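# Lift headset by headband, hold its cable with right gripper

## Task

With the left arm, hold the headset steady by its headband (not by the cable). Its lowest point must be at least roughly a hand's length above the table, and no part of it may extend beyond the table edge. The headband must be pinched between the left gripper's fingers while that gripper is commanded fully closed. Those fingers may contact only the headband. Apart from its cable, nothing may touch the headset except, optionally, the right arm. The right gripper must firmly hold the cable between its fingers, not at the fingertips or finger edges, at a point lower than where the cable exits the ear cup. The cable between the ear cup and that grip must be well above the table and may touch only itself, the headset and the arms. If the right arm were removed, no part of the headset may drop more than a little. The cable's free end must not hang below the tabletop, and if it ever drops well below the tabletop or goes well past the table edge, whether held or not, the task fails. Declare completion only once all of this is true. Apart from this required hold, nothing counts as achieved if it only stays in place because the robot is holding it.

## Robot and tools

Robot: two arms, left_arm and right_arm, each with six revolute joints and a parallel gripper. The left arm sits on the +y side. The names do not tell you which side of an image an arm appears on.

Frame: printed poses use one shared scene frame. The origin is on the tabletop midway between the arms, +z is up and +x points out over the table. Results give each gripper's end_effector_position in metres and end_effector_quat_wxyz. This point lies between the finger pads, about 1 cm behind the tips. The fingers point along the gripper's +z and close along its y. Printed positions can be somewhat wrong, especially at long reach.

execute_actions, argument actions: a list holding one item or nothing. Optional pictures (true/false) controls whether camera images come back.
- Empty list: no command, only returns the current state.
- Motion item: {"rows": [...], "steps": n}, with n from 1 to 15 (15 if omitted). Each control step lasts 1/30 s. Up to 15 rows are allowed, one per step, and the last row repeats if there are fewer rows than steps.
- Wait item: {"steps": n} with no rows, n up to 300. It sends nothing new and returns once n steps have passed since the previous result, counting the time you spent replying.

Row layout: always 14 numbers covering both arms, even if one arm stays still. First the left arm: waist, shoulder, elbow, wrist pitch, wrist yaw, wrist roll, gripper opening. Then the same seven for the right arm. The six joint values are absolute target angles in radians, on the same scale as the Joint positions line. They are not offsets.

Stated joint ranges, for both arms: waist -2.618 to 3.054, shoulder 0.000 to 3.142, elbow 0.000 to 3.142, wrist pitch -1.571 to 1.571, wrist yaw -1.571 to 1.571, wrist roll -2.094 to 2.094. A real end can differ from its stated value by up to 0.036 rad either way. A call is rejected, and nothing is sent, if a target goes more than 0.036 rad beyond a stated end and further out than the current angle. Targets beyond the real end are clipped to it, and a "joint sent to its limit" line may appear, possibly about an earlier action. A missing notice does not prove the joint has room left.

Gripper opening: an absolute value from -1 (closed) to +1 (fully open, pads 0.094 m apart). grip_measured shows the actual opening on that same scale. Each gripper's reading may be off by about 1 mm, consistently. To hold something, command about 0.03 below grip_measured for a firm grip, or less below it for a lighter one. For this task the left gripper must finally be commanded at -1. Very thin parts under about 2 mm get less clamping force. Pads can press hard at first contact.

Motion limits: each joint's target is kept within a fixed lead of its measured angle: waist 0.202, shoulder 0.258, elbow 0.238, wrist pitch 0.573, wrist yaw and wrist roll 0.522 rad. Targets that would move a gripper more than 70 mm from its measured position in one step are scaled back. Large moves therefore need several calls. Between calls the arms keep heading for the last row sent, until they nearly stop or a step is HELD. After that, only a new action makes them move further.

Result lines: Joint positions and Joint velocities give one block per arm: six joints (rad, rad/s), then the pad gap (m, m/s). HELD marks steps where all or part of your row was not sent. "joint command not followed" means the clearance check changed or blocked joint targets on some steps; the rest of the row still ran. Joint torques are listed in joint order, without the gripper. They are total drive output, nonzero even in free air, with offsets, scale error and noise, so treat load readings cautiously. MOTOR HOT appears from 75 °C. At 90 °C that arm stops for 10 s, and this cutoff is then suspended for 5 minutes. At 100 °C the arm goes limp and drops what it holds; this is reported as OVER-TEMPERATURE FAULT. Avoid holding heavy loads for long periods.

zoom_image: camera (cam_high, cam_low, cam_left_wrist, cam_right_wrist) and region [x0, y0, x1, y1] in image pixels, origin top-left, at most 504x504. It returns an enlarged view of that camera's latest image. All four cameras produce 504x504 images, in the order listed.

finished_scene: argument scene, the number of the current scene. It ends that scene for good and reports whether the task succeeded. Replying without any tool call ends everything.

The simulation keeps running while you think and write, so keep replies brief once the scene has started.

Things to avoid: arms colliding with or pushing on each other, knocking anything off the table, dropping the headset, dragging the cable's free end over the edge or below the tabletop, slamming and very hard pushes. Short external tugs on held items or pushes on loose items can happen, so check the grips again before finishing. Smooth, economical motion is preferred.

Each tool is called after ">>>" as name(argument=value, ...) on one line, values as JSON.

## Session

>>> execute_actions(actions=[])

Scene clock: 0.00 s of 4000.00 s.
left_arm: end_effector_position=(+0.2344, +0.0393, +0.2729) grip_measured=-0.806 end_effector_quat_wxyz=(+0.268, +0.208, +0.932, -0.127) | right_arm: end_effector_position=(+0.4106, -0.2779, +0.3956) grip_measured=+1.000 end_effector_quat_wxyz=(+0.586, -0.106, +0.777, -0.204)
Joint positions: left_arm=[-0.944  1.529  1.683 -1.163 -0.229 -0.567  0.009] | right_arm=[-0.071  1.24   1.342 -0.336  0.152 -0.434  0.094]
Joint velocities: left_arm=[ 0.012 -0.007  0.007  0.037  0.022  0.051  0.   ] | right_arm=[-0.012  0.017 -0.007  0.081 -0.007  0.037  0.   ]
Joint torques (N m, as the arm reports them, + toward a larger angle): no reading
Motor temperatures (°C, as the motors report them): left_arm=[23 24 25 31 21 24] | right_arm=[21 24 29 34 23 23]

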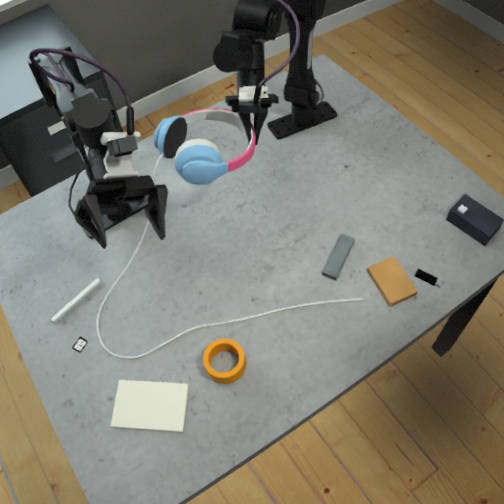

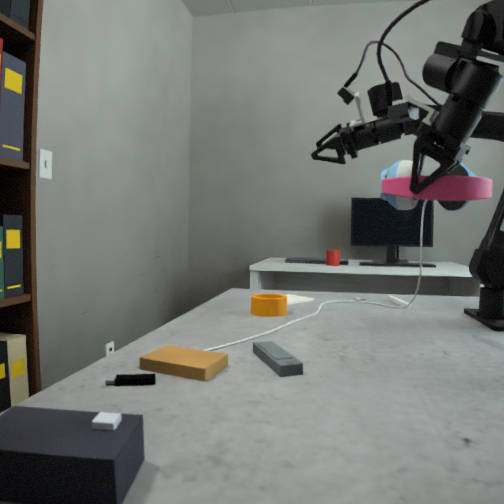

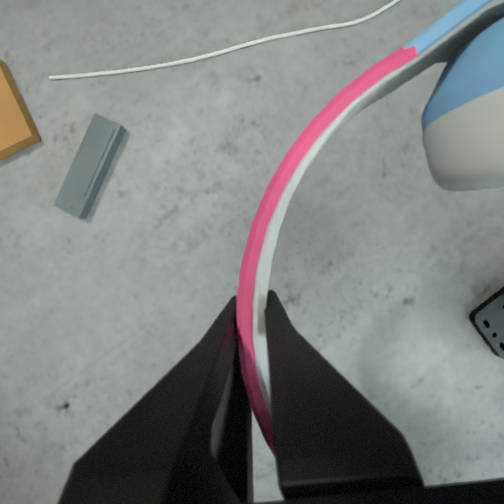

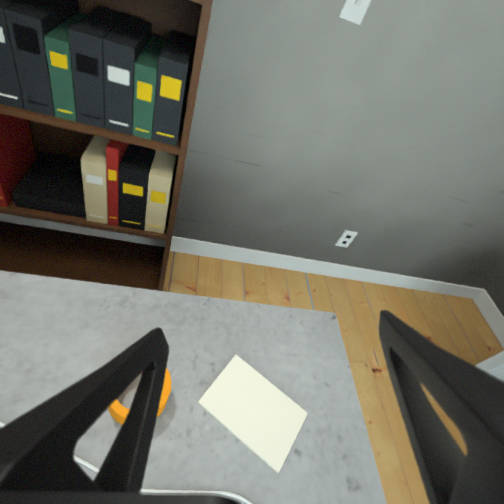

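>>> zoom_image(camera="cam_high", region=[40, 40, 340, 300])

>>> zoom_image(camera="cam_low", region=[304, 120, 504, 340])

Region (40, 40, 340, 300) of cam_high's 504x504 image, scaled by 1.680, with more detail than that image has; it fills the top 437 rows of this view, and the rest is white.

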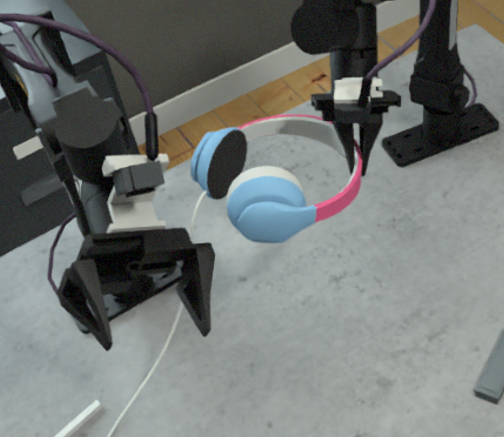

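Region (304, 120, 504, 340) of cam_low's 504x504 image, scaled by 2.291, with more detail than that image has; it fills the left 458 columns of this view, and the rest is white.

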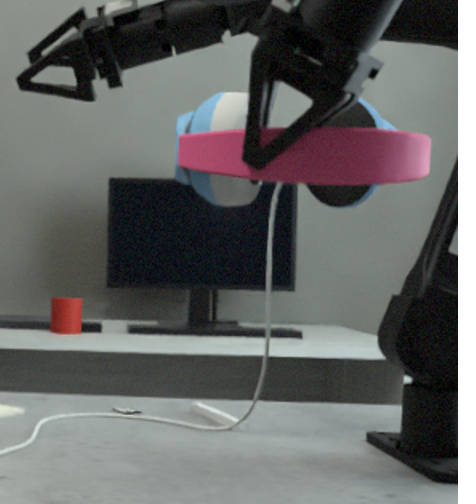

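>>> zoom_image(camera="cam_high", region=[130, 90, 280, 220])

>>> zoom_image(camera="cam_low", region=[370, 140, 504, 260])

Region (130, 90, 280, 220) of cam_high's 504x504 image, scaled by 3.360, with more detail than that image has; it fills the top 437 rows of this view, and the rest is white.

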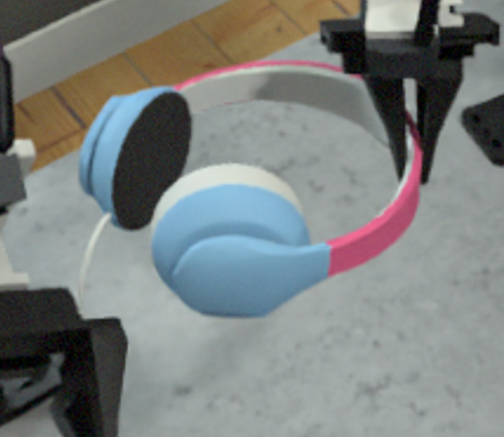

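Region (370, 140, 504, 260) of cam_low's 504x504 image, scaled by 3.761, with more detail than that image has; it fills the top 451 rows of this view, and the rest is white.

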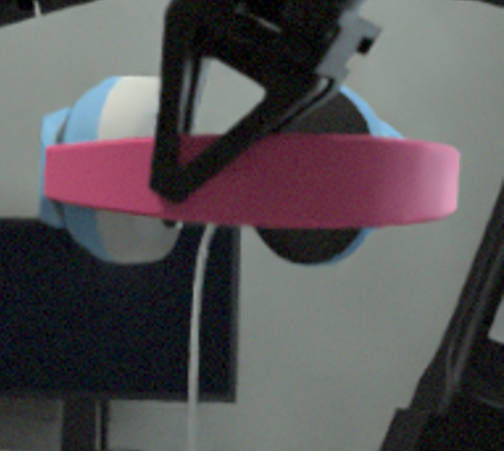

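>>> execute_actions(actions=[{"rows": [[-0.9433,1.529,1.683,-1.153,-0.229,-0.567,-1, -0.071,1.24,1.342,-0.336,0.152,-0.434,1],[-0.9411,1.529,1.683,-1.153,-0.229,-0.567,-1, -0.071,1.24,1.342,-0.336,0.152,-0.434,1],[-0.9376,1.529,1.683,-1.153,-0.229,-0.567,-1, -0.071,1.24,1.342,-0.336,0.152,-0.434,1],[-0.9329,1.529,1.683,-1.153,-0.229,-0.567,-1, -0.071,1.24,1.342,-0.336,0.152,-0.434,1],[-0.9269,1.529,1.683,-1.153,-0.229,-0.567,-1, -0.071,1.24,1.342,-0.336,0.152,-0.434,1],[-0.9197,1.529,1.683,-1.153,-0.229,-0.567,-1, -0.071,1.24,1.342,-0.336,0.152,-0.434,1],[-0.9115,1.529,1.683,-1.153,-0.229,-0.567,-1, -0.071,1.24,1.342,-0.336,0.152,-0.434,1],[-0.9022,1.529,1.683,-1.153,-0.229,-0.567,-1, -0.071,1.24,1.342,-0.336,0.152,-0.434,1],[-0.892,1.529,1.683,-1.153,-0.229,-0.567,-1, -0.071,1.24,1.342,-0.336,0.152,-0.434,1],[-0.8809,1.529,1.683,-1.153,-0.229,-0.567,-1, -0.071,1.24,1.342,-0.336,0.152,-0.434,1],[-0.869,1.529,1.683,-1.153,-0.229,-0.567,-1, -0.071,1.24,1.342,-0.336,0.152,-0.434,1],[-0.8563,1.529,1.683,-1.153,-0.229,-0.567,-1, -0.071,1.24,1.342,-0.336,0.152,-0.434,1],[-0.8429,1.529,1.683,-1.153,-0.229,-0.567,-1, -0.071,1.24,1.342,-0.336,0.152,-0.434,1],[-0.8289,1.529,1.683,-1.153,-0.229,-0.567,-1, -0.071,1.24,1.342,-0.336,0.152,-0.434,1],[-0.8144,1.529,1.683,-1.153,-0.229,-0.567,-1, -0.071,1.24,1.342,-0.336,0.152,-0.434,1]], "steps": 15}], pictures=false)

>>> execute_actions(actions=[{"rows": [[-0.7993,1.529,1.683,-1.153,-0.229,-0.567,-1, -0.071,1.24,1.342,-0.336,0.152,-0.434,1],[-0.7838,1.529,1.683,-1.153,-0.229,-0.567,-1, -0.071,1.24,1.342,-0.336,0.152,-0.434,1],[-0.768,1.529,1.683,-1.153,-0.229,-0.567,-1, -0.071,1.24,1.342,-0.336,0.152,-0.434,1],[-0.7519,1.529,1.683,-1.153,-0.229,-0.567,-1, -0.071,1.24,1.342,-0.336,0.152,-0.434,1],[-0.7355,1.529,1.683,-1.153,-0.229,-0.567,-1, -0.071,1.24,1.342,-0.336,0.152,-0.434,1],[-0.719,1.529,1.683,-1.153,-0.229,-0.567,-1, -0.071,1.24,1.342,-0.336,0.152,-0.434,1],[-0.7023,1.529,1.683,-1.153,-0.229,-0.567,-1, -0.071,1.24,1.342,-0.336,0.152,-0.434,1],[-0.6857,1.529,1.683,-1.153,-0.229,-0.567,-1, -0.071,1.24,1.342,-0.336,0.152,-0.434,1],[-0.669,1.529,1.683,-1.153,-0.229,-0.567,-1, -0.071,1.24,1.342,-0.336,0.152,-0.434,1],[-0.6525,1.529,1.683,-1.153,-0.229,-0.567,-1, -0.071,1.24,1.342,-0.336,0.152,-0.434,1],[-0.6361,1.529,1.683,-1.153,-0.229,-0.567,-1, -0.071,1.24,1.342,-0.336,0.152,-0.434,1],[-0.62,1.529,1.683,-1.153,-0.229,-0.567,-1, -0.071,1.24,1.342,-0.336,0.152,-0.434,1],[-0.6042,1.529,1.683,-1.153,-0.229,-0.567,-1, -0.071,1.24,1.342,-0.336,0.152,-0.434,1],[-0.5887,1.529,1.683,-1.153,-0.229,-0.567,-1, -0.071,1.24,1.342,-0.336,0.152,-0.434,1],[-0.5736,1.529,1.683,-1.153,-0.229,-0.567,-1, -0.071,1.24,1.342,-0.336,0.152,-0.434,1]], "steps": 15}], pictures=false)

>>> execute_actions(actions=[{"rows": [[-0.5591,1.529,1.683,-1.153,-0.229,-0.567,-1, -0.0698,1.2384,1.3403,-0.3367,0.1515,-0.434,1],[-0.5451,1.529,1.683,-1.153,-0.229,-0.567,-1, -0.0664,1.2339,1.3356,-0.3388,0.1499,-0.434,1],[-0.5317,1.529,1.683,-1.153,-0.229,-0.567,-1, -0.0609,1.2266,1.3279,-0.3423,0.1475,-0.434,1],[-0.519,1.529,1.683,-1.153,-0.229,-0.567,-1, -0.0535,1.2167,1.3176,-0.3469,0.1441,-0.434,1],[-0.5071,1.529,1.683,-1.153,-0.229,-0.567,-1, -0.0442,1.2044,1.3048,-0.3526,0.14,-0.434,1],[-0.496,1.529,1.683,-1.153,-0.229,-0.567,-1, -0.0335,1.1901,1.2898,-0.3593,0.1352,-0.434,1],[-0.4858,1.529,1.683,-1.153,-0.229,-0.567,-1, -0.0212,1.1738,1.2728,-0.3669,0.1297,-0.434,1],[-0.4765,1.529,1.683,-1.153,-0.229,-0.567,-1, -0.0077,1.1558,1.2539,-0.3753,0.1236,-0.434,1],[-0.4683,1.529,1.683,-1.153,-0.229,-0.567,-1, 0.007,1.1363,1.2336,-0.3844,0.117,-0.434,1],[-0.4611,1.529,1.683,-1.153,-0.229,-0.567,-1, 0.0226,1.1155,1.2118,-0.3941,0.11,-0.434,1],[-0.4552,1.529,1.683,-1.153,-0.229,-0.567,-1, 0.039,1.0937,1.189,-0.4043,0.1026,-0.434,1],[-0.4504,1.529,1.683,-1.153,-0.229,-0.567,-1, 0.0561,1.071,1.1653,-0.4148,0.095,-0.434,1],[-0.4469,1.529,1.683,-1.153,-0.229,-0.567,-1, 0.0736,1.0477,1.1409,-0.4257,0.0871,-0.434,1],[-0.4447,1.529,1.683,-1.153,-0.229,-0.567,-1, 0.0915,1.024,1.116,-0.4368,0.0791,-0.434,1],[-0.444,1.529,1.683,-1.153,-0.229,-0.567,-1, 0.1095,1.0,1.091,-0.448,0.071,-0.434,1]], "steps": 15}], pictures=false)

>>> execute_actions(actions=[{"rows": [[-0.444,1.529,1.683,-1.153,-0.229,-0.567,-1, 0.1275,0.976,1.066,-0.4592,0.0629,-0.434,1],[-0.444,1.529,1.683,-1.153,-0.229,-0.567,-1, 0.1454,0.9523,1.0411,-0.4703,0.0549,-0.434,1],[-0.444,1.529,1.683,-1.153,-0.229,-0.567,-1, 0.1629,0.929,1.0167,-0.4812,0.047,-0.434,1],[-0.444,1.529,1.683,-1.153,-0.229,-0.567,-1, 0.18,0.9063,0.993,-0.4917,0.0394,-0.434,1],[-0.444,1.529,1.683,-1.153,-0.229,-0.567,-1, 0.1964,0.8845,0.9702,-0.5019,0.032,-0.434,1],[-0.444,1.529,1.683,-1.153,-0.229,-0.567,-1, 0.212,0.8637,0.9484,-0.5116,0.025,-0.434,1],[-0.444,1.529,1.683,-1.153,-0.229,-0.567,-1, 0.2267,0.8442,0.9281,-0.5207,0.0184,-0.434,1],[-0.444,1.529,1.683,-1.153,-0.229,-0.567,-1, 0.2402,0.8262,0.9092,-0.5291,0.0123,-0.434,1],[-0.444,1.529,1.683,-1.153,-0.229,-0.567,-1, 0.2525,0.8099,0.8922,-0.5367,0.0068,-0.434,1],[-0.444,1.529,1.683,-1.153,-0.229,-0.567,-1, 0.2632,0.7956,0.8772,-0.5434,0.002,-0.434,1],[-0.444,1.529,1.683,-1.153,-0.229,-0.567,-1, 0.2725,0.7833,0.8644,-0.5491,-0.0021,-0.434,1],[-0.444,1.529,1.683,-1.153,-0.229,-0.567,-1, 0.2799,0.7734,0.8541,-0.5537,-0.0055,-0.434,1],[-0.444,1.529,1.683,-1.153,-0.229,-0.567,-1, 0.2854,0.7661,0.8464,-0.5572,-0.0079,-0.434,1],[-0.444,1.529,1.683,-1.153,-0.229,-0.567,-1, 0.2888,0.7616,0.8417,-0.5593,-0.0095,-0.434,1],[-0.444,1.529,1.683,-1.153,-0.229,-0.567,-1, 0.29,0.76,0.84,-0.56,-0.01,-0.434,1]], "steps": 15}], pictures=false)

>>> execute_actions(actions=[{"steps": 20}])

Scene clock: 120.50 s of 4000.00 s.
left_arm: end_effector_position=(+0.2613, +0.0657, +0.2703) grip_measured=-0.806 end_effector_quat_wxyz=(+0.268, +0.168, +0.943, -0.105) | right_arm: end_effector_position=(+0.4106, -0.2779, +0.3956) grip_measured=+1.000 end_effector_quat_wxyz=(+0.586, -0.106, +0.777, -0.204)
Joint positions: left_arm=[-0.845  1.529  1.683 -1.184 -0.23  -0.558  0.009] | right_arm=[-0.071  1.24   1.342 -0.336  0.152 -0.434  0.094]
Joint velocities: left_arm=[ 0.388 -0.012  0.017  0.007 -0.081  0.022  0.   ] | right_arm=[-0.007  0.012 -0.007 -0.066 -0.037 -0.007  0.   ]
Joint torques (N m, as the arm reports them, + toward a larger angle): left_arm=[ 0.5  -5.34  7.15  1.52 -0.1  -0.08] | right_arm=[ 0.01 -3.83  6.47  2.25  0.05  0.  ]
Motor temperatures (°C, as the motors report them): left_arm=[23 27 28 36 21 24] | right_arm=[21 25 32 39 23 23]
Steps of this call (steps 1 to 90: nothing new was sent; then 117.00 s passed at rest; steps 91 to 105: all 15 steps of this action). Readings (joint positions):
91: left_arm=[-0.944 1.529 1.683 -1.164 -0.229 -0.566] | right_arm=[-0.071 1.240 1.342 -0.336 0.152 -0.434]
92: left_arm=[-0.944 1.529 1.683 -1.167 -0.229 -0.565] | right_arm=[-0.071 1.240 1.342 -0.336 0.152 -0.434]
94: left_arm=[-0.944 1.529 1.683 -1.174 -0.229 -0.562] | right_arm=[-0.071 1.240 1.342 -0.336 0.152 -0.434]
98: left_arm=[-0.927 1.529 1.683 -1.182 -0.229 -0.559] | right_arm=[-0.071 1.240 1.342 -0.336 0.152 -0.434]
105: the state above

Scene clock: 121.00 s of 4000.00 s.
left_arm: end_effector_position=(+0.3215, +0.1316, +0.2703) grip_measured=-0.806 end_effector_quat_wxyz=(+0.279, +0.053, +0.956, -0.070) | right_arm: end_effector_position=(+0.4106, -0.2779, +0.3956) grip_measured=+1.000 end_effector_quat_wxyz=(+0.586, -0.106, +0.777, -0.204)
Joint positions: left_arm=[-0.604  1.529  1.683 -1.184 -0.232 -0.558  0.009] | right_arm=[-0.071  1.24   1.342 -0.336  0.152 -0.434  0.094]
Joint velocities: left_arm=[ 0.427  0.002  0.002 -0.007 -0.051 -0.007 -0.001] | right_arm=[ 0.012 -0.027 -0.022  0.11  -0.037 -0.007  0.   ]
Joint torques (N m, as the arm reports them, + toward a larger angle): left_arm=[ 0.5  -5.3   7.15  1.52 -0.13 -0.08] | right_arm=[ 0.   -3.83  6.48  2.25  0.04  0.  ]
Motor temperatures (°C, as the motors report them): left_arm=[23 27 28 36 21 24] | right_arm=[21 25 32 39 23 23]
Steps of this call (steps 1 to 15: all 15 steps of this action). Readings (joint positions):
1: left_arm=[-0.831 1.529 1.683 -1.184 -0.230 -0.558] | right_arm=[-0.071 1.240 1.342 -0.336 0.152 -0.434]
2: left_arm=[-0.816 1.529 1.683 -1.184 -0.230 -0.558] | right_arm=[-0.071 1.240 1.342 -0.336 0.152 -0.434]
4: left_arm=[-0.785 1.529 1.683 -1.184 -0.230 -0.558] | right_arm=[-0.071 1.240 1.342 -0.336 0.152 -0.434]
8: left_arm=[-0.720 1.529 1.683 -1.184 -0.231 -0.558] | right_arm=[-0.071 1.240 1.342 -0.336 0.152 -0.434]
15: the state above

Scene clock: 121.50 s of 4000.00 s.
left_arm: end_effector_position=(+0.3506, +0.1801, +0.2703) grip_measured=-0.806 end_effector_quat_wxyz=(+0.284, -0.020, +0.957, -0.048) | right_arm: end_effector_position=(+0.3680, -0.2156, +0.3458) grip_measured=+1.000 end_effector_quat_wxyz=(+0.564, -0.185, +0.793, -0.140)
Joint positions: left_arm=[-0.452  1.529  1.683 -1.185 -0.234 -0.558  0.009] | right_arm=[ 0.074  1.07   1.138 -0.401  0.111 -0.434  0.094]
Joint velocities: left_arm=[ 0.071 -0.002  0.012 -0.007 -0.081  0.022  0.   ] | right_arm=[ 0.515 -0.73  -0.681 -0.271 -0.227 -0.037  0.   ]
Joint torques (N m, as the arm reports them, + toward a larger angle): left_arm=[ 0.26 -5.3   7.14  1.56 -0.09 -0.08] | right_arm=[ 0.46 -4.5   6.05  2.14 -0.07  0.  ]
Motor temperatures (°C, as the motors report them): left_arm=[23 27 28 36 21 24] | right_arm=[21 25 32 39 23 23]
Steps of this call (steps 1 to 15: all 15 steps of this action). Readings (joint positions):
1: left_arm=[-0.589 1.529 1.683 -1.184 -0.233 -0.558] | right_arm=[-0.071 1.240 1.342 -0.336 0.152 -0.434]
2: left_arm=[-0.574 1.529 1.683 -1.184 -0.233 -0.558] | right_arm=[-0.071 1.240 1.342 -0.336 0.152 -0.434]
4: left_arm=[-0.546 1.529 1.683 -1.184 -0.233 -0.558] | right_arm=[-0.070 1.240 1.340 -0.336 0.152 -0.434]
8: left_arm=[-0.498 1.529 1.683 -1.184 -0.234 -0.558] | right_arm=[-0.039 1.215 1.293 -0.342 0.149 -0.434]
15: the state above

Scene clock: 122.00 s of 4000.00 s.
left_arm: end_effector_position=(+0.3509, +0.1809, +0.2702) grip_measured=-0.806 end_effector_quat_wxyz=(+0.284, -0.021, +0.957, -0.048) | right_arm: end_effector_position=(+0.2831, -0.1468, +0.2662) grip_measured=+1.000 end_effector_quat_wxyz=(+0.516, -0.306, +0.799, -0.039)
Joint positions: left_arm=[-0.45   1.529  1.683 -1.185 -0.234 -0.558  0.009] | right_arm=[ 0.278  0.793  0.854 -0.543  0.014 -0.434  0.094]
Joint velocities: left_arm=[-0.012 -0.007 -0.002  0.051 -0.007 -0.022  0.   ] | right_arm=[ 0.076 -0.149 -0.154 -0.139 -0.081 -0.007  0.   ]
Joint torques (N m, as the arm reports them, + toward a larger angle): left_arm=[ 0.49 -5.29  7.15  1.53 -0.09 -0.07] | right_arm=[ 0.51 -2.38  6.21  2.27 -0.06  0.  ]
Motor temperatures (°C, as the motors report them): left_arm=[23 27 28 36 21 24] | right_arm=[21 25 32 39 23 23]
Steps of this call (steps 1 to 15: all 15 steps of this action). Readings (joint positions):
1: left_arm=[-0.450 1.529 1.683 -1.185 -0.234 -0.558] | right_arm=[0.092 1.044 1.115 -0.410 0.104 -0.434]
2: left_arm=[-0.450 1.529 1.683 -1.185 -0.234 -0.558] | right_arm=[0.110 1.018 1.091 -0.420 0.097 -0.434]
4: left_arm=[-0.450 1.529 1.683 -1.185 -0.234 -0.558] | right_arm=[0.145 0.968 1.043 -0.439 0.081 -0.434]
8: left_arm=[-0.450 1.529 1.683 -1.185 -0.234 -0.558] | right_arm=[0.210 0.881 0.952 -0.481 0.052 -0.434]
15: the state above

Scene clock: 122.67 s of 4000.00 s.
left_arm: end_effector_position=(+0.3509, +0.1809, +0.2702) grip_measured=-0.806 end_effector_quat_wxyz=(+0.284, -0.021, +0.957, -0.048) | right_arm: end_effector_position=(+0.2800, -0.1446, +0.2627) grip_measured=+1.000 end_effector_quat_wxyz=(+0.512, -0.311, +0.800, -0.033)
Joint positions: left_arm=[-0.45   1.529  1.683 -1.185 -0.234 -0.558  0.009] | right_arm=[ 0.281  0.788  0.848 -0.554  0.003 -0.434  0.094]
Joint velocities: left_arm=[-0.017 -0.017 -0.002 -0.007 -0.007 -0.007 -0.   ] | right_arm=[-0.002 -0.007  0.002 -0.037 -0.007  0.007  0.   ]
Joint torques (N m, as the arm reports them, + toward a larger angle): left_arm=[ 0.52 -5.28  7.13  1.54 -0.09 -0.08] | right_arm=[ 0.73 -2.59  5.87  2.06 -0.12  0.01]
Motor temperatures (°C, as the motors report them): left_arm=[23 27 28 36 21 24] | right_arm=[21 25 32 39 23 23]
Steps of this call (steps 1 to 20: the robot went on to your last target). Readings (joint positions):
1: left_arm=[-0.450 1.529 1.683 -1.185 -0.234 -0.558] | right_arm=[0.280 0.789 0.850 -0.548 0.011 -0.434]
2: left_arm=[-0.450 1.529 1.683 -1.185 -0.234 -0.558] | right_arm=[0.281 0.788 0.848 -0.551 0.009 -0.434]
4: left_arm=[-0.450 1.529 1.683 -1.185 -0.234 -0.558] | right_arm=[0.281 0.788 0.848 -0.554 0.007 -0.434]
8: left_arm=[-0.450 1.529 1.683 -1.185 -0.234 -0.558] | right_arm=[0.281 0.788 0.848 -0.554 0.005 -0.434]
20: the state above

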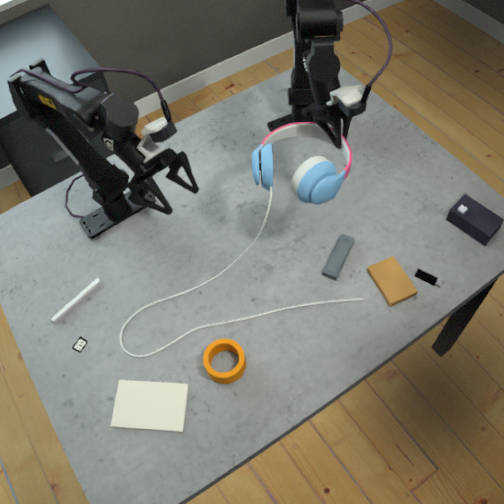

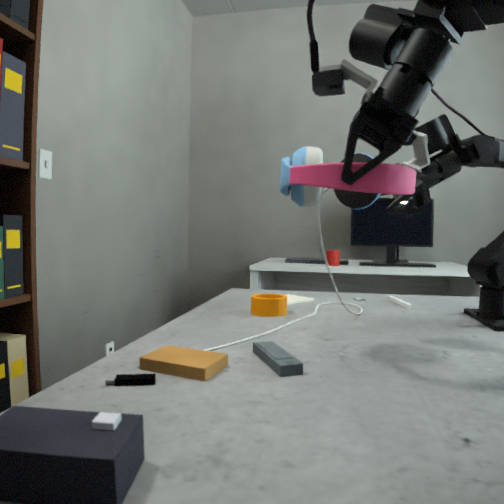

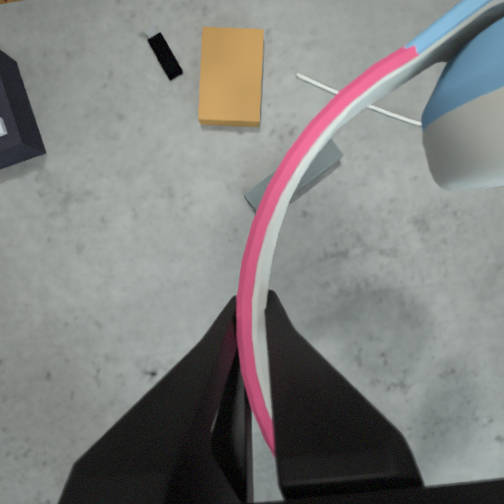

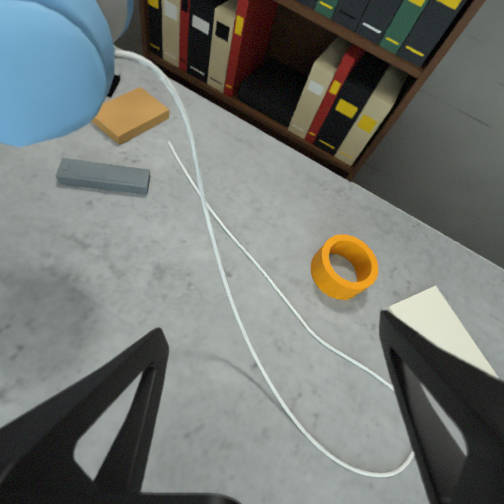

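>>> zoom_image(camera="cam_high", region=[130, 100, 370, 320])

>>> zoom_image(camera="cam_low", region=[260, 130, 480, 330])

Region (130, 100, 370, 320) of cam_high's 504x504 image, scaled by 2.100, with more detail than that image has; it fills the top 462 rows of this view, and the rest is white.

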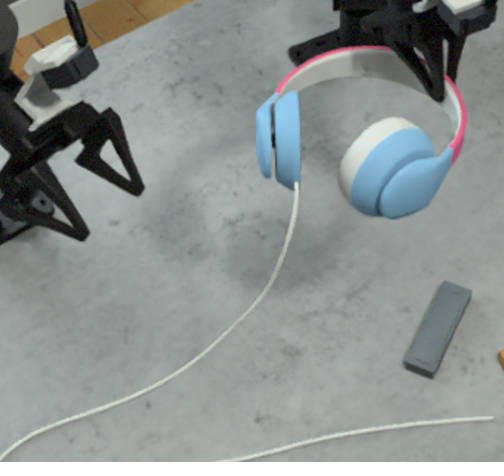

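Region (260, 130, 480, 330) of cam_low's 504x504 image, scaled by 2.291, with more detail than that image has; it fills the top 458 rows of this view, and the rest is white.

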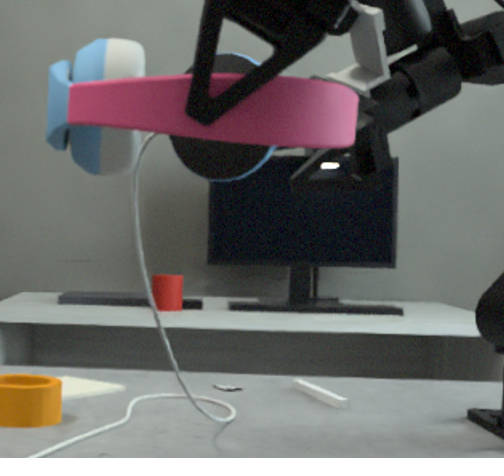

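>>> execute_actions(actions=[{"rows": [[-0.444,1.529,1.683,-1.153,-0.229,-0.567,-1, 0.2904,0.7618,0.8386,-0.5558,-0.01,-0.434,0.997],[-0.444,1.529,1.683,-1.153,-0.229,-0.567,-1, 0.2916,0.7668,0.8347,-0.5439,-0.01,-0.434,0.988],[-0.444,1.529,1.683,-1.153,-0.229,-0.567,-1, 0.2936,0.7749,0.8283,-0.5245,-0.01,-0.434,0.974],[-0.444,1.529,1.683,-1.153,-0.229,-0.567,-1, 0.2962,0.7859,0.8196,-0.4983,-0.01,-0.434,0.954],[-0.444,1.529,1.683,-1.153,-0.229,-0.567,-1, 0.2995,0.7995,0.809,-0.466,-0.01,-0.434,0.93],[-0.444,1.529,1.683,-1.153,-0.229,-0.567,-1, 0.3033,0.8154,0.7964,-0.428,-0.01,-0.434,0.902],[-0.444,1.529,1.683,-1.153,-0.229,-0.567,-1, 0.3077,0.8335,0.7822,-0.385,-0.01,-0.434,0.87],[-0.444,1.529,1.683,-1.153,-0.229,-0.567,-1, 0.3125,0.8535,0.7665,-0.3374,-0.01,-0.434,0.835],[-0.444,1.529,1.683,-1.153,-0.229,-0.567,-1, 0.3176,0.8751,0.7495,-0.2859,-0.01,-0.434,0.797],[-0.444,1.529,1.683,-1.153,-0.229,-0.567,-1, 0.3232,0.8982,0.7314,-0.2309,-0.01,-0.434,0.756],[-0.444,1.529,1.683,-1.153,-0.229,-0.567,-1, 0.329,0.9224,0.7123,-0.1733,-0.01,-0.434,0.714],[-0.444,1.529,1.683,-1.153,-0.229,-0.567,-1, 0.3351,0.9476,0.6925,-0.1133,-0.01,-0.434,0.669],[-0.444,1.529,1.683,-1.153,-0.229,-0.567,-1, 0.3413,0.9735,0.6721,-0.0516,-0.01,-0.434,0.623],[-0.444,1.529,1.683,-1.153,-0.229,-0.567,-1, 0.3476,0.9999,0.6514,0.0112,-0.01,-0.434,0.577],[-0.444,1.529,1.683,-1.153,-0.229,-0.567,-1, 0.354,1.0265,0.6305,0.0745,-0.01,-0.434,0.53]], "steps": 15}], pictures=false)

>>> execute_actions(actions=[{"rows": [[-0.444,1.529,1.683,-1.153,-0.229,-0.567,-1, 0.3604,1.0531,0.6096,0.1378,-0.01,-0.434,0.483],[-0.444,1.529,1.683,-1.153,-0.229,-0.567,-1, 0.3667,1.0795,0.5889,0.2006,-0.01,-0.434,0.437],[-0.444,1.529,1.683,-1.153,-0.229,-0.567,-1, 0.3729,1.1054,0.5685,0.2623,-0.01,-0.434,0.391],[-0.444,1.529,1.683,-1.153,-0.229,-0.567,-1, 0.379,1.1306,0.5487,0.3223,-0.01,-0.434,0.346],[-0.444,1.529,1.683,-1.153,-0.229,-0.567,-1, 0.3848,1.1548,0.5296,0.3799,-0.01,-0.434,0.304],[-0.444,1.529,1.683,-1.153,-0.229,-0.567,-1, 0.3904,1.1779,0.5115,0.4349,-0.01,-0.434,0.263],[-0.444,1.529,1.683,-1.153,-0.229,-0.567,-1, 0.3955,1.1995,0.4945,0.4864,-0.01,-0.434,0.225],[-0.444,1.529,1.683,-1.153,-0.229,-0.567,-1, 0.4003,1.2195,0.4788,0.534,-0.01,-0.434,0.19],[-0.444,1.529,1.683,-1.153,-0.229,-0.567,-1, 0.4047,1.2376,0.4646,0.577,-0.01,-0.434,0.158],[-0.444,1.529,1.683,-1.153,-0.229,-0.567,-1, 0.4085,1.2535,0.452,0.615,-0.01,-0.434,0.13],[-0.444,1.529,1.683,-1.153,-0.229,-0.567,-1, 0.4118,1.2671,0.4414,0.6473,-0.01,-0.434,0.106],[-0.444,1.529,1.683,-1.153,-0.229,-0.567,-1, 0.4144,1.2781,0.4327,0.6735,-0.01,-0.434,0.086],[-0.444,1.529,1.683,-1.153,-0.229,-0.567,-1, 0.4164,1.2862,0.4263,0.6929,-0.01,-0.434,0.072],[-0.444,1.529,1.683,-1.153,-0.229,-0.567,-1, 0.4176,1.2912,0.4224,0.7048,-0.01,-0.434,0.063],[-0.444,1.529,1.683,-1.153,-0.229,-0.567,-1, 0.418,1.293,0.421,0.709,-0.01,-0.434,0.06]], "steps": 15}], pictures=false)

>>> execute_actions(actions=[{"steps": 20}])

Scene clock: 243.17 s of 4000.00 s.
left_arm: end_effector_position=(+0.3509, +0.1809, +0.2702) grip_measured=-0.806 end_effector_quat_wxyz=(+0.284, -0.021, +0.957, -0.048) | right_arm: end_effector_position=(+0.3248, -0.1105, +0.2160) grip_measured=+0.553 end_effector_quat_wxyz=(+0.534, -0.328, +0.779, -0.020)
Joint positions: left_arm=[-0.45   1.529  1.683 -1.185 -0.234 -0.558  0.009] | right_arm=[ 0.335  0.971  0.676 -0.149  0.002 -0.434  0.073]
Joint velocities: left_arm=[-0.002 -0.002 -0.002  0.051 -0.051  0.007 -0.001] | right_arm=[ 0.168  0.818 -0.632  1.56  -0.007 -0.037 -0.039]
Joint torques (N m, as the arm reports them, + toward a larger angle): left_arm=[ 0.48 -5.3   7.17  1.54 -0.09 -0.08] | right_arm=[ 0.71 -1.4   6.22  2.12 -0.11  0.  ]
Motor temperatures (°C, as the motors report them): left_arm=[23 27 28 37 21 24] | right_arm=[21 24 31 39 23 23]
Steps of this call (steps 1 to 15: the robot went on to your last target; steps 16 to 90: nothing new was sent; then 117.00 s passed at rest; steps 91 to 105: all 15 steps of this action). Readings (joint positions):
91: left_arm=[-0.450 1.529 1.683 -1.185 -0.234 -0.558] | right_arm=[0.281 0.788 0.848 -0.554 0.003 -0.434]
92: left_arm=[-0.450 1.529 1.683 -1.185 -0.234 -0.558] | right_arm=[0.281 0.788 0.848 -0.554 0.003 -0.434]
94: left_arm=[-0.450 1.529 1.683 -1.185 -0.234 -0.558] | right_arm=[0.283 0.788 0.843 -0.542 0.003 -0.434]
98: left_arm=[-0.450 1.529 1.683 -1.185 -0.234 -0.558] | right_arm=[0.296 0.801 0.804 -0.461 0.003 -0.434]
105: the state above

Scene clock: 243.67 s of 4000.00 s.
left_arm: end_effector_position=(+0.3509, +0.1809, +0.2702) grip_measured=-0.806 end_effector_quat_wxyz=(+0.284, -0.021, +0.957, -0.048) | right_arm: end_effector_position=(+0.3546, -0.0685, +0.1627) grip_measured=+0.065 end_effector_quat_wxyz=(+0.607, -0.335, +0.721, +0.000)
Joint positions: left_arm=[-0.45   1.529  1.683 -1.185 -0.234 -0.558  0.009] | right_arm=[ 0.408  1.277  0.433  0.578  0.001 -0.434  0.05 ]
Joint velocities: left_arm=[-0.002  0.012  0.007 -0.051  0.007 -0.066  0.001] | right_arm=[ 0.042  0.154 -0.125  0.652  0.066  0.037 -0.005]
Joint torques (N m, as the arm reports them, + toward a larger angle): left_arm=[ 0.52 -5.28  7.15  1.53 -0.09 -0.07] | right_arm=[ 0.63 -3.16  5.73  2.54 -0.09  0.  ]
Motor temperatures (°C, as the motors report them): left_arm=[23 27 28 37 21 24] | right_arm=[21 24 31 39 23 23]
Steps of this call (steps 1 to 15: all 15 steps of this action). Readings (joint positions):
1: left_arm=[-0.450 1.529 1.683 -1.185 -0.234 -0.558] | right_arm=[0.341 0.999 0.654 -0.096 0.002 -0.434]
2: left_arm=[-0.450 1.529 1.683 -1.185 -0.234 -0.558] | right_arm=[0.348 1.027 0.631 -0.041 0.002 -0.434]
4: left_arm=[-0.450 1.529 1.683 -1.185 -0.234 -0.558] | right_arm=[0.360 1.081 0.589 0.071 0.002 -0.434]
8: left_arm=[-0.450 1.529 1.683 -1.185 -0.234 -0.558] | right_arm=[0.384 1.177 0.513 0.293 0.002 -0.434]
15: the state above

Scene clock: 244.33 s of 4000.00 s.
left_arm: end_effector_position=(+0.3509, +0.1809, +0.2702) grip_measured=-0.806 end_effector_quat_wxyz=(+0.284, -0.021, +0.957, -0.048) | right_arm: end_effector_position=(+0.3595, -0.0655, +0.1882) grip_measured=+0.063 end_effector_quat_wxyz=(+0.650, -0.321, +0.689, +0.001)
Joint positions: left_arm=[-0.45   1.529  1.683 -1.185 -0.234 -0.558  0.009] | right_arm=[ 0.41   1.282  0.429  0.699  0.001 -0.434  0.05 ]
Joint velocities: left_arm=[-0.007 -0.007 -0.002 -0.066  0.037 -0.066 -0.   ] | right_arm=[-0.012 -0.002  0.007  0.037  0.022 -0.007 -0.   ]
Joint torques (N m, as the arm reports them, + toward a larger angle): left_arm=[ 0.5  -5.28  7.15  1.54 -0.09 -0.07] | right_arm=[ 0.73 -2.86  5.45  2.4  -0.1   0.01]
Motor temperatures (°C, as the motors report them): left_arm=[23 27 28 37 21 24] | right_arm=[21 24 31 39 23 23]
Steps of this call (steps 1 to 20: the robot went on to your last target). Readings (joint positions):
1: left_arm=[-0.450 1.529 1.683 -1.185 -0.234 -0.558] | right_arm=[0.409 1.280 0.430 0.599 0.001 -0.434]
2: left_arm=[-0.450 1.529 1.683 -1.185 -0.234 -0.558] | right_arm=[0.410 1.282 0.429 0.617 0.001 -0.434]
4: left_arm=[-0.450 1.529 1.683 -1.185 -0.234 -0.558] | right_arm=[0.410 1.282 0.429 0.647 0.001 -0.434]
8: left_arm=[-0.450 1.529 1.683 -1.185 -0.234 -0.558] | right_arm=[0.410 1.282 0.429 0.681 0.001 -0.434]
20: the state above

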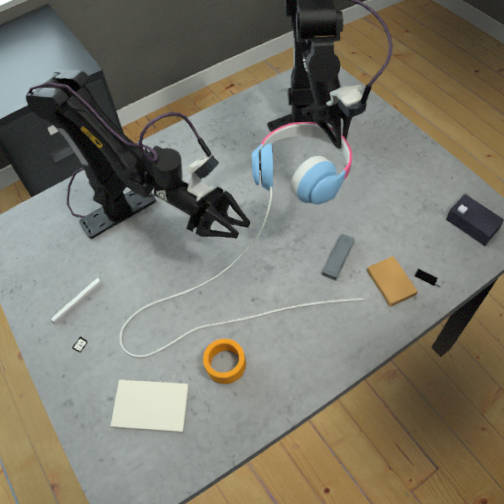

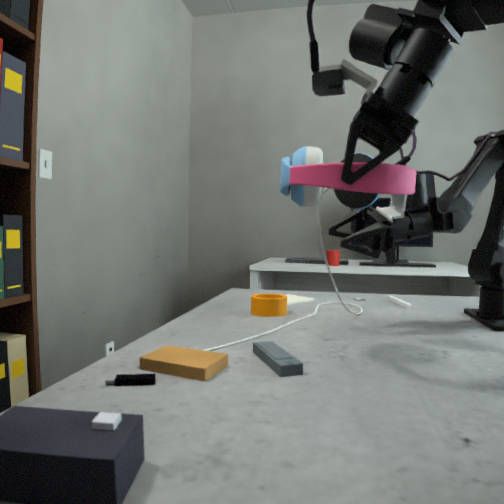

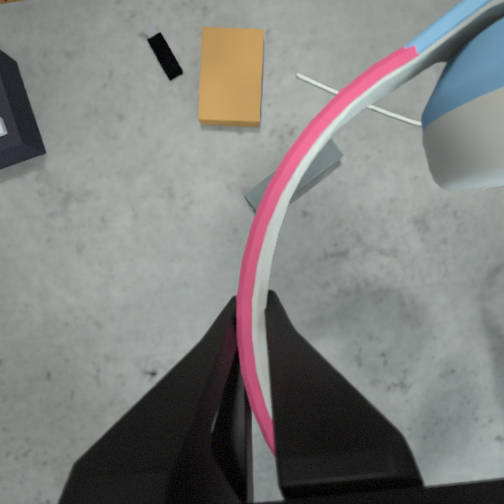

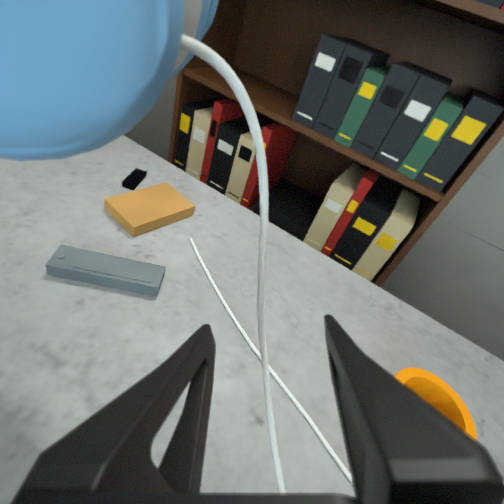

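>>> execute_actions(actions=[])

Scene clock: 271.57 s of 4000.00 s.
left_arm: end_effector_position=(+0.3509, +0.1809, +0.2702) grip_measured=-0.806 end_effector_quat_wxyz=(+0.284, -0.021, +0.957, -0.048) | right_arm: end_effector_position=(+0.3595, -0.0655, +0.1884) grip_measured=+0.063 end_effector_quat_wxyz=(+0.651, -0.320, +0.688, +0.001)
Joint positions: left_arm=[-0.45   1.529  1.683 -1.185 -0.234 -0.558  0.009] | right_arm=[ 0.41   1.282  0.429  0.699  0.001 -0.434  0.05 ]
Joint velocities: left_arm=[ 0.007 -0.007  0.007 -0.037 -0.022  0.051 -0.001] | right_arm=[ 0.007 -0.002 -0.007 -0.022  0.007  0.051  0.002]
Joint torques (N m, as the arm reports them, + toward a larger angle): left_arm=[ 0.52 -5.3   7.14  1.53 -0.08 -0.08] | right_arm=[ 0.74 -2.86  5.45  2.39 -0.1   0.  ]
Motor temperatures (°C, as the motors report them): left_arm=[23 27 28 37 21 24] | right_arm=[21 24 31 40 23 23]
Steps of this call (steps 1 to 15: the robot went on to your last target; steps 16 to 90: nothing new was sent; then 24.23 s passed at rest). Readings (joint positions):
1: left_arm=[-0.450 1.529 1.683 -1.185 -0.234 -0.558] | right_arm=[0.410 1.282 0.429 0.699 0.001 -0.434]
2: left_arm=[-0.450 1.529 1.683 -1.185 -0.234 -0.558] | right_arm=[0.410 1.282 0.429 0.699 0.001 -0.434]
4: left_arm=[-0.450 1.529 1.683 -1.185 -0.234 -0.558] | right_arm=[0.410 1.282 0.429 0.699 0.001 -0.434]
8: left_arm=[-0.450 1.529 1.683 -1.185 -0.234 -0.558] | right_arm=[0.410 1.282 0.429 0.699 0.001 -0.434]
90: the state above
All arms were judged still, so your last target was given up. Only a new action makes them travel on or press farther. Fingers that are still opening or closing keep moving.

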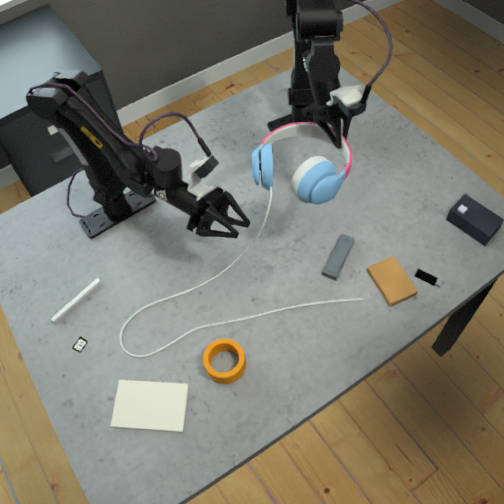

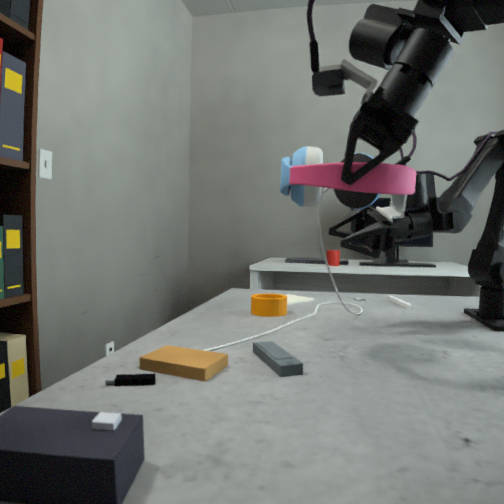

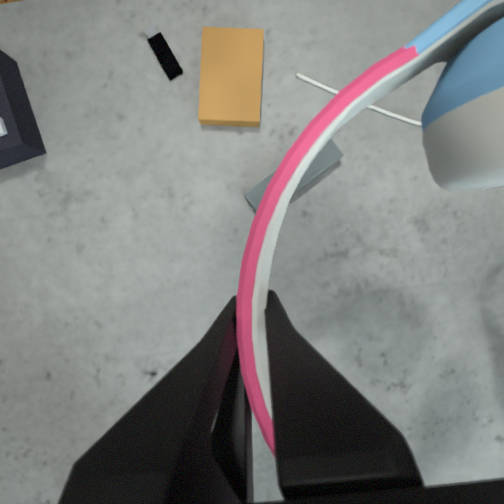

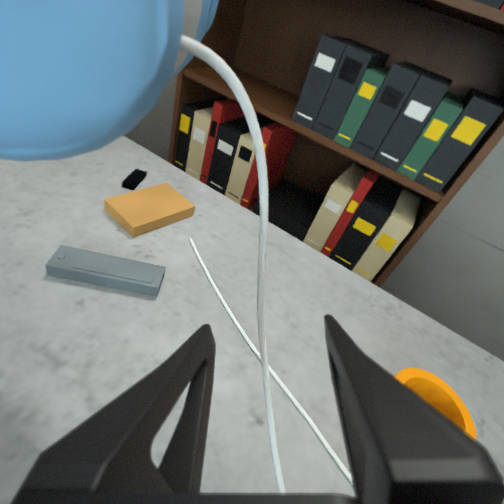

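>>> zoom_image(camera="cam_high", region=[190, 160, 310, 280])

>>> zoom_image(camera="cam_low", region=[290, 170, 410, 290])

Region (190, 160, 310, 280) of cam_high's 504x504 image, scaled by 4.200, with more detail than that image has.

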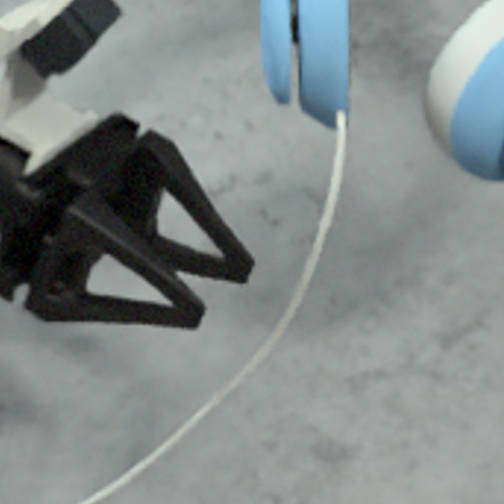

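Region (290, 170, 410, 290) of cam_low's 504x504 image, scaled by 4.200, with more detail than that image has.

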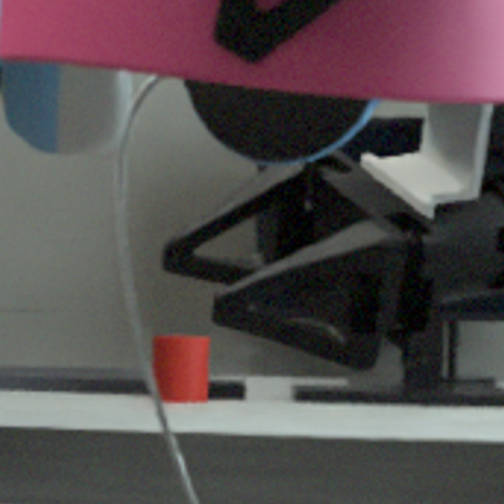

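>>> execute_actions(actions=[{"rows": [
[-0.444,1.529,1.683,-1.153,-0.229,-0.567,-1, 0.418,1.2937,0.4275,0.7093,-0.01,-0.434,0.059],
[-0.444,1.529,1.683,-1.153,-0.229,-0.567,-1, 0.418,1.2958,0.4347,0.7101,-0.01,-0.434,0.055],
[-0.444,1.529,1.683,-1.153,-0.229,-0.567,-1, 0.418,1.2993,0.4428,0.7114,-0.01,-0.434,0.049],
[-0.444,1.529,1.683,-1.153,-0.229,-0.567,-1, 0.418,1.3039,0.4516,0.7132,-0.01,-0.434,0.040],
[-0.444,1.529,1.683,-1.153,-0.229,-0.567,-1, 0.418,1.3096,0.4611,0.7154,-0.01,-0.434,0.030],
[-0.444,1.529,1.683,-1.153,-0.229,-0.567,-1, 0.418,1.3163,0.4711,0.7179,-0.01,-0.434,0.017],
[-0.444,1.529,1.683,-1.153,-0.229,-0.567,-1, 0.418,1.3239,0.4758,0.7209,-0.01,-0.434,0.003],
[-0.444,1.529,1.683,-1.153,-0.229,-0.567,-1, 0.418,1.3323,0.4809,0.7241,-0.01,-0.434,-0.012],
[-0.444,1.529,1.683,-1.153,-0.229,-0.567,-1, 0.418,1.3414,0.4864,0.7276,-0.01,-0.434,-0.029],
[-0.444,1.529,1.683,-1.153,-0.229,-0.567,-1, 0.418,1.3511,0.4923,0.7313,-0.01,-0.434,-0.046],
[-0.444,1.529,1.683,-1.153,-0.229,-0.567,-1, 0.418,1.3613,0.4984,0.7352,-0.01,-0.434,-0.065],
[-0.444,1.529,1.683,-1.153,-0.229,-0.567,-1, 0.418,1.3718,0.5049,0.7393,-0.01,-0.434,-0.084],
[-0.444,1.529,1.683,-1.153,-0.229,-0.567,-1, 0.418,1.3827,0.5115,0.7435,-0.01,-0.434,-0.104],
[-0.444,1.529,1.683,-1.153,-0.229,-0.567,-1, 0.418,1.3938,0.5182,0.7477,-0.01,-0.434,-0.125],
[-0.444,1.529,1.683,-1.153,-0.229,-0.567,-1, 0.418,1.405,0.525,0.752,-0.01,-0.434,-0.145]
], "steps": 15}], pictures=false)

>>> execute_actions(actions=[{"rows": [
[-0.444,1.529,1.683,-1.153,-0.229,-0.567,-1, 0.418,1.4162,0.5318,0.7563,-0.01,-0.434,-0.165],
[-0.444,1.529,1.683,-1.153,-0.229,-0.567,-1, 0.418,1.4273,0.5385,0.7605,-0.01,-0.434,-0.186],
[-0.444,1.529,1.683,-1.153,-0.229,-0.567,-1, 0.418,1.4382,0.5451,0.7647,-0.01,-0.434,-0.206],
[-0.444,1.529,1.683,-1.153,-0.229,-0.567,-1, 0.418,1.4487,0.5516,0.7688,-0.01,-0.434,-0.225],
[-0.444,1.529,1.683,-1.153,-0.229,-0.567,-1, 0.418,1.4589,0.5577,0.7727,-0.01,-0.434,-0.244],
[-0.444,1.529,1.683,-1.153,-0.229,-0.567,-1, 0.418,1.4686,0.5636,0.7764,-0.01,-0.434,-0.261],
[-0.444,1.529,1.683,-1.153,-0.229,-0.567,-1, 0.418,1.4777,0.5691,0.7799,-0.01,-0.434,-0.278],
[-0.444,1.529,1.683,-1.153,-0.229,-0.567,-1, 0.418,1.4861,0.5742,0.7831,-0.01,-0.434,-0.293],
[-0.444,1.529,1.683,-1.153,-0.229,-0.567,-1, 0.418,1.4937,0.5789,0.7861,-0.01,-0.434,-0.307],
[-0.444,1.529,1.683,-1.153,-0.229,-0.567,-1, 0.418,1.5004,0.5829,0.7886,-0.01,-0.434,-0.32],
[-0.444,1.529,1.683,-1.153,-0.229,-0.567,-1, 0.418,1.5061,0.5864,0.7908,-0.01,-0.434,-0.33],
[-0.444,1.529,1.683,-1.153,-0.229,-0.567,-1, 0.418,1.5107,0.5892,0.7926,-0.01,-0.434,-0.339],
[-0.444,1.529,1.683,-1.153,-0.229,-0.567,-1, 0.418,1.5142,0.5913,0.7939,-0.01,-0.434,-0.345],
[-0.444,1.529,1.683,-1.153,-0.229,-0.567,-1, 0.418,1.5163,0.5926,0.7947,-0.01,-0.434,-0.349],
[-0.444,1.529,1.683,-1.153,-0.229,-0.567,-1, 0.418,1.517,0.593,0.795,-0.01,-0.434,-0.35]
], "steps": 15}], pictures=false)

>>> execute_actions(actions=[{"steps": 20}])

>>> zoom_image(camera="cam_high", region=[210, 180, 300, 270])

>>> zoom_image(camera="cam_low", region=[290, 190, 380, 280])

Scene clock: 392.07 s of 4000.00 s.
left_arm: end_effector_position=(+0.3509, +0.1809, +0.2702) grip_measured=-0.806 end_effector_quat_wxyz=(+0.284, -0.021, +0.957, -0.048) | right_arm: end_effector_position=(+0.3759, -0.0579, +0.1863) grip_measured=-0.134 end_effector_quat_wxyz=(+0.649, -0.321, +0.690, +0.001)
Joint positions: left_arm=[-0.45   1.529  1.683 -1.185 -0.234 -0.558  0.009] | right_arm=[ 0.41   1.372  0.486  0.728  0.001 -0.434  0.041]
Joint velocities: left_arm=[-0.017 -0.012  0.007 -0.022  0.051 -0.095  0.001] | right_arm=[ 0.007  0.325  0.198  0.095 -0.022 -0.037 -0.016]
Joint torques (N m, as the arm reports them, + toward a larger angle): left_arm=[ 0.52 -5.28  7.17  1.54 -0.09 -0.08] | right_arm=[ 0.73 -3.39  7.85  2.37 -0.1   0.01]
Motor temperatures (°C, as the motors report them): left_arm=[23 28 28 38 21 24] | right_arm=[21 24 31 42 23 23]
Steps of this call (steps 1 to 90: nothing new was sent; then 117.00 s passed at rest; steps 91 to 105: all 15 steps of this action). Readings (joint positions):
91: left_arm=[-0.450 1.529 1.683 -1.185 -0.234 -0.558] | right_arm=[0.410 1.282 0.429 0.699 0.001 -0.434]
92: left_arm=[-0.450 1.529 1.683 -1.185 -0.234 -0.558] | right_arm=[0.410 1.282 0.429 0.699 0.001 -0.434]
94: left_arm=[-0.450 1.529 1.683 -1.185 -0.234 -0.558] | right_arm=[0.410 1.282 0.429 0.701 0.001 -0.434]
98: left_arm=[-0.450 1.529 1.683 -1.185 -0.234 -0.558] | right_arm=[0.410 1.303 0.442 0.706 0.001 -0.434]
105: the state above

Scene clock: 392.57 s of 4000.00 s.
left_arm: end_effector_position=(+0.3509, +0.1809, +0.2702) grip_measured=-0.806 end_effector_quat_wxyz=(+0.284, -0.021, +0.957, -0.048) | right_arm: end_effector_position=(+0.3988, -0.0471, +0.1797) grip_measured=-0.346 end_effector_quat_wxyz=(+0.648, -0.321, +0.691, +0.001)
Joint positions: left_arm=[-0.45   1.529  1.683 -1.185 -0.234 -0.558  0.009] | right_arm=[ 0.41   1.501  0.563  0.777  0.001 -0.434  0.031]
Joint velocities: left_arm=[-0.017 -0.012  0.012  0.007  0.037 -0.022 -0.001] | right_arm=[-0.002  0.066  0.037 -0.022 -0.022 -0.022 -0.001]
Joint torques (N m, as the arm reports them, + toward a larger angle): left_arm=[ 0.48 -5.3   7.15  1.54 -0.1  -0.08] | right_arm=[ 0.73 -4.47  7.75  2.39 -0.1   0.  ]
Motor temperatures (°C, as the motors report them): left_arm=[23 28 28 38 21 24] | right_arm=[21 24 31 42 23 23]
Steps of this call (steps 1 to 15: all 15 steps of this action). Readings (joint positions):
1: left_arm=[-0.450 1.529 1.683 -1.185 -0.234 -0.558] | right_arm=[0.410 1.384 0.493 0.732 0.001 -0.434]
2: left_arm=[-0.450 1.529 1.683 -1.185 -0.234 -0.558] | right_arm=[0.410 1.395 0.499 0.736 0.001 -0.434]
4: left_arm=[-0.450 1.529 1.683 -1.185 -0.234 -0.558] | right_arm=[0.410 1.417 0.513 0.743 0.001 -0.434]
8: left_arm=[-0.450 1.529 1.683 -1.185 -0.234 -0.558] | right_arm=[0.410 1.458 0.537 0.758 0.001 -0.434]
15: the state above

Scene clock: 393.23 s of 4000.00 s.
left_arm: end_effector_position=(+0.3509, +0.1809, +0.2702) grip_measured=-0.806 end_effector_quat_wxyz=(+0.284, -0.021, +0.957, -0.048) | right_arm: end_effector_position=(+0.3995, -0.0468, +0.1813) grip_measured=-0.347 end_effector_quat_wxyz=(+0.650, -0.320, +0.689, +0.001)
Joint positions: left_arm=[-0.45   1.529  1.683 -1.185 -0.234 -0.558  0.009] | right_arm=[ 0.41   1.504  0.564  0.786  0.001 -0.434  0.031]
Joint velocities: left_arm=[-0.007 -0.032 -0.007  0.007  0.051  0.007 -0.   ] | right_arm=[-0.012  0.012 -0.012  0.11  -0.037  0.081 -0.001]
Joint torques (N m, as the arm reports them, + toward a larger angle): left_arm=[ 0.5  -5.29  7.16  1.54 -0.1  -0.08] | right_arm=[ 0.73 -4.38  7.8   2.38 -0.1   0.  ]
Motor temperatures (°C, as the motors report them): left_arm=[23 28 28 38 21 24] | right_arm=[21 24 31 42 23 23]
Steps of this call (steps 1 to 15: the robot went on to your last target; steps 16 to 20: nothing new was sent). Readings (joint positions):
1: left_arm=[-0.450 1.529 1.683 -1.185 -0.234 -0.558] | right_arm=[0.410 1.503 0.563 0.778 0.001 -0.434]
2: left_arm=[-0.450 1.529 1.683 -1.185 -0.234 -0.558] | right_arm=[0.410 1.504 0.564 0.779 0.001 -0.434]
4: left_arm=[-0.450 1.529 1.683 -1.185 -0.234 -0.558] | right_arm=[0.410 1.504 0.564 0.781 0.001 -0.434]
8: left_arm=[-0.450 1.529 1.683 -1.185 -0.234 -0.558] | right_arm=[0.410 1.504 0.564 0.784 0.001 -0.434]
20: the state above
All arms were judged still, so your last target was given up. Only a new action makes them travel on or press farther. Fingers that are still opening or closing keep moving.

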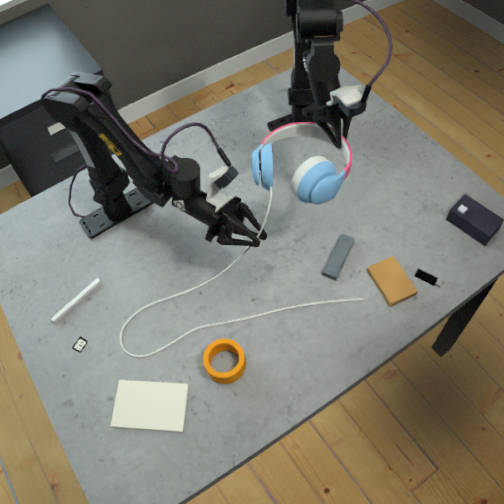

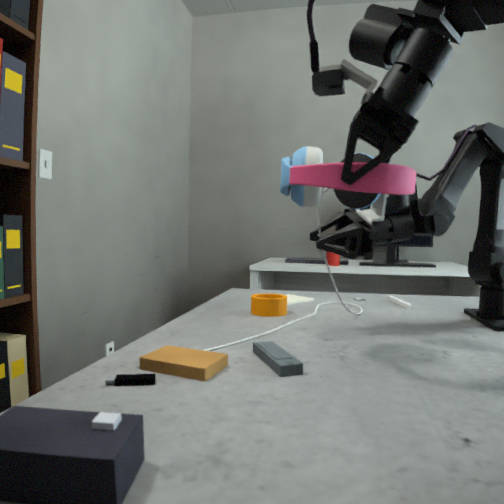

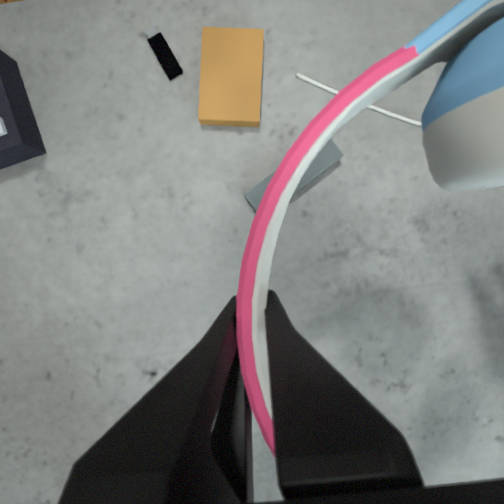

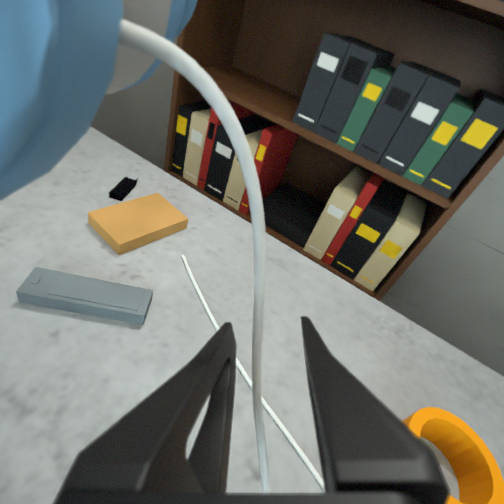

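Region (210, 180, 300, 270) of cam_high's 504x504 image, scaled by 5.600, with more detail than that image has.

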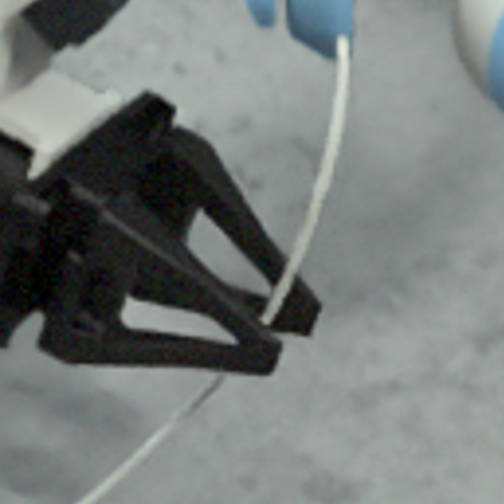

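Region (290, 190, 380, 280) of cam_low's 504x504 image, scaled by 5.600, with more detail than that image has.

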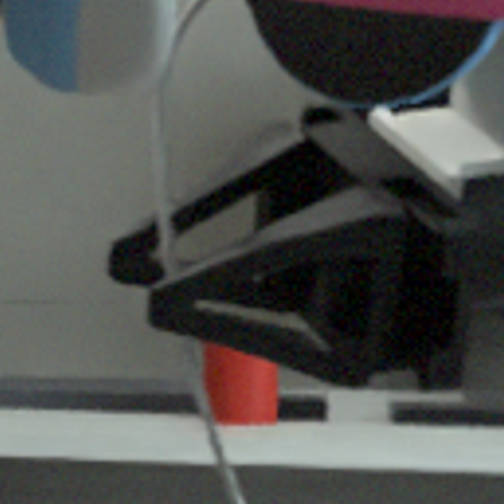

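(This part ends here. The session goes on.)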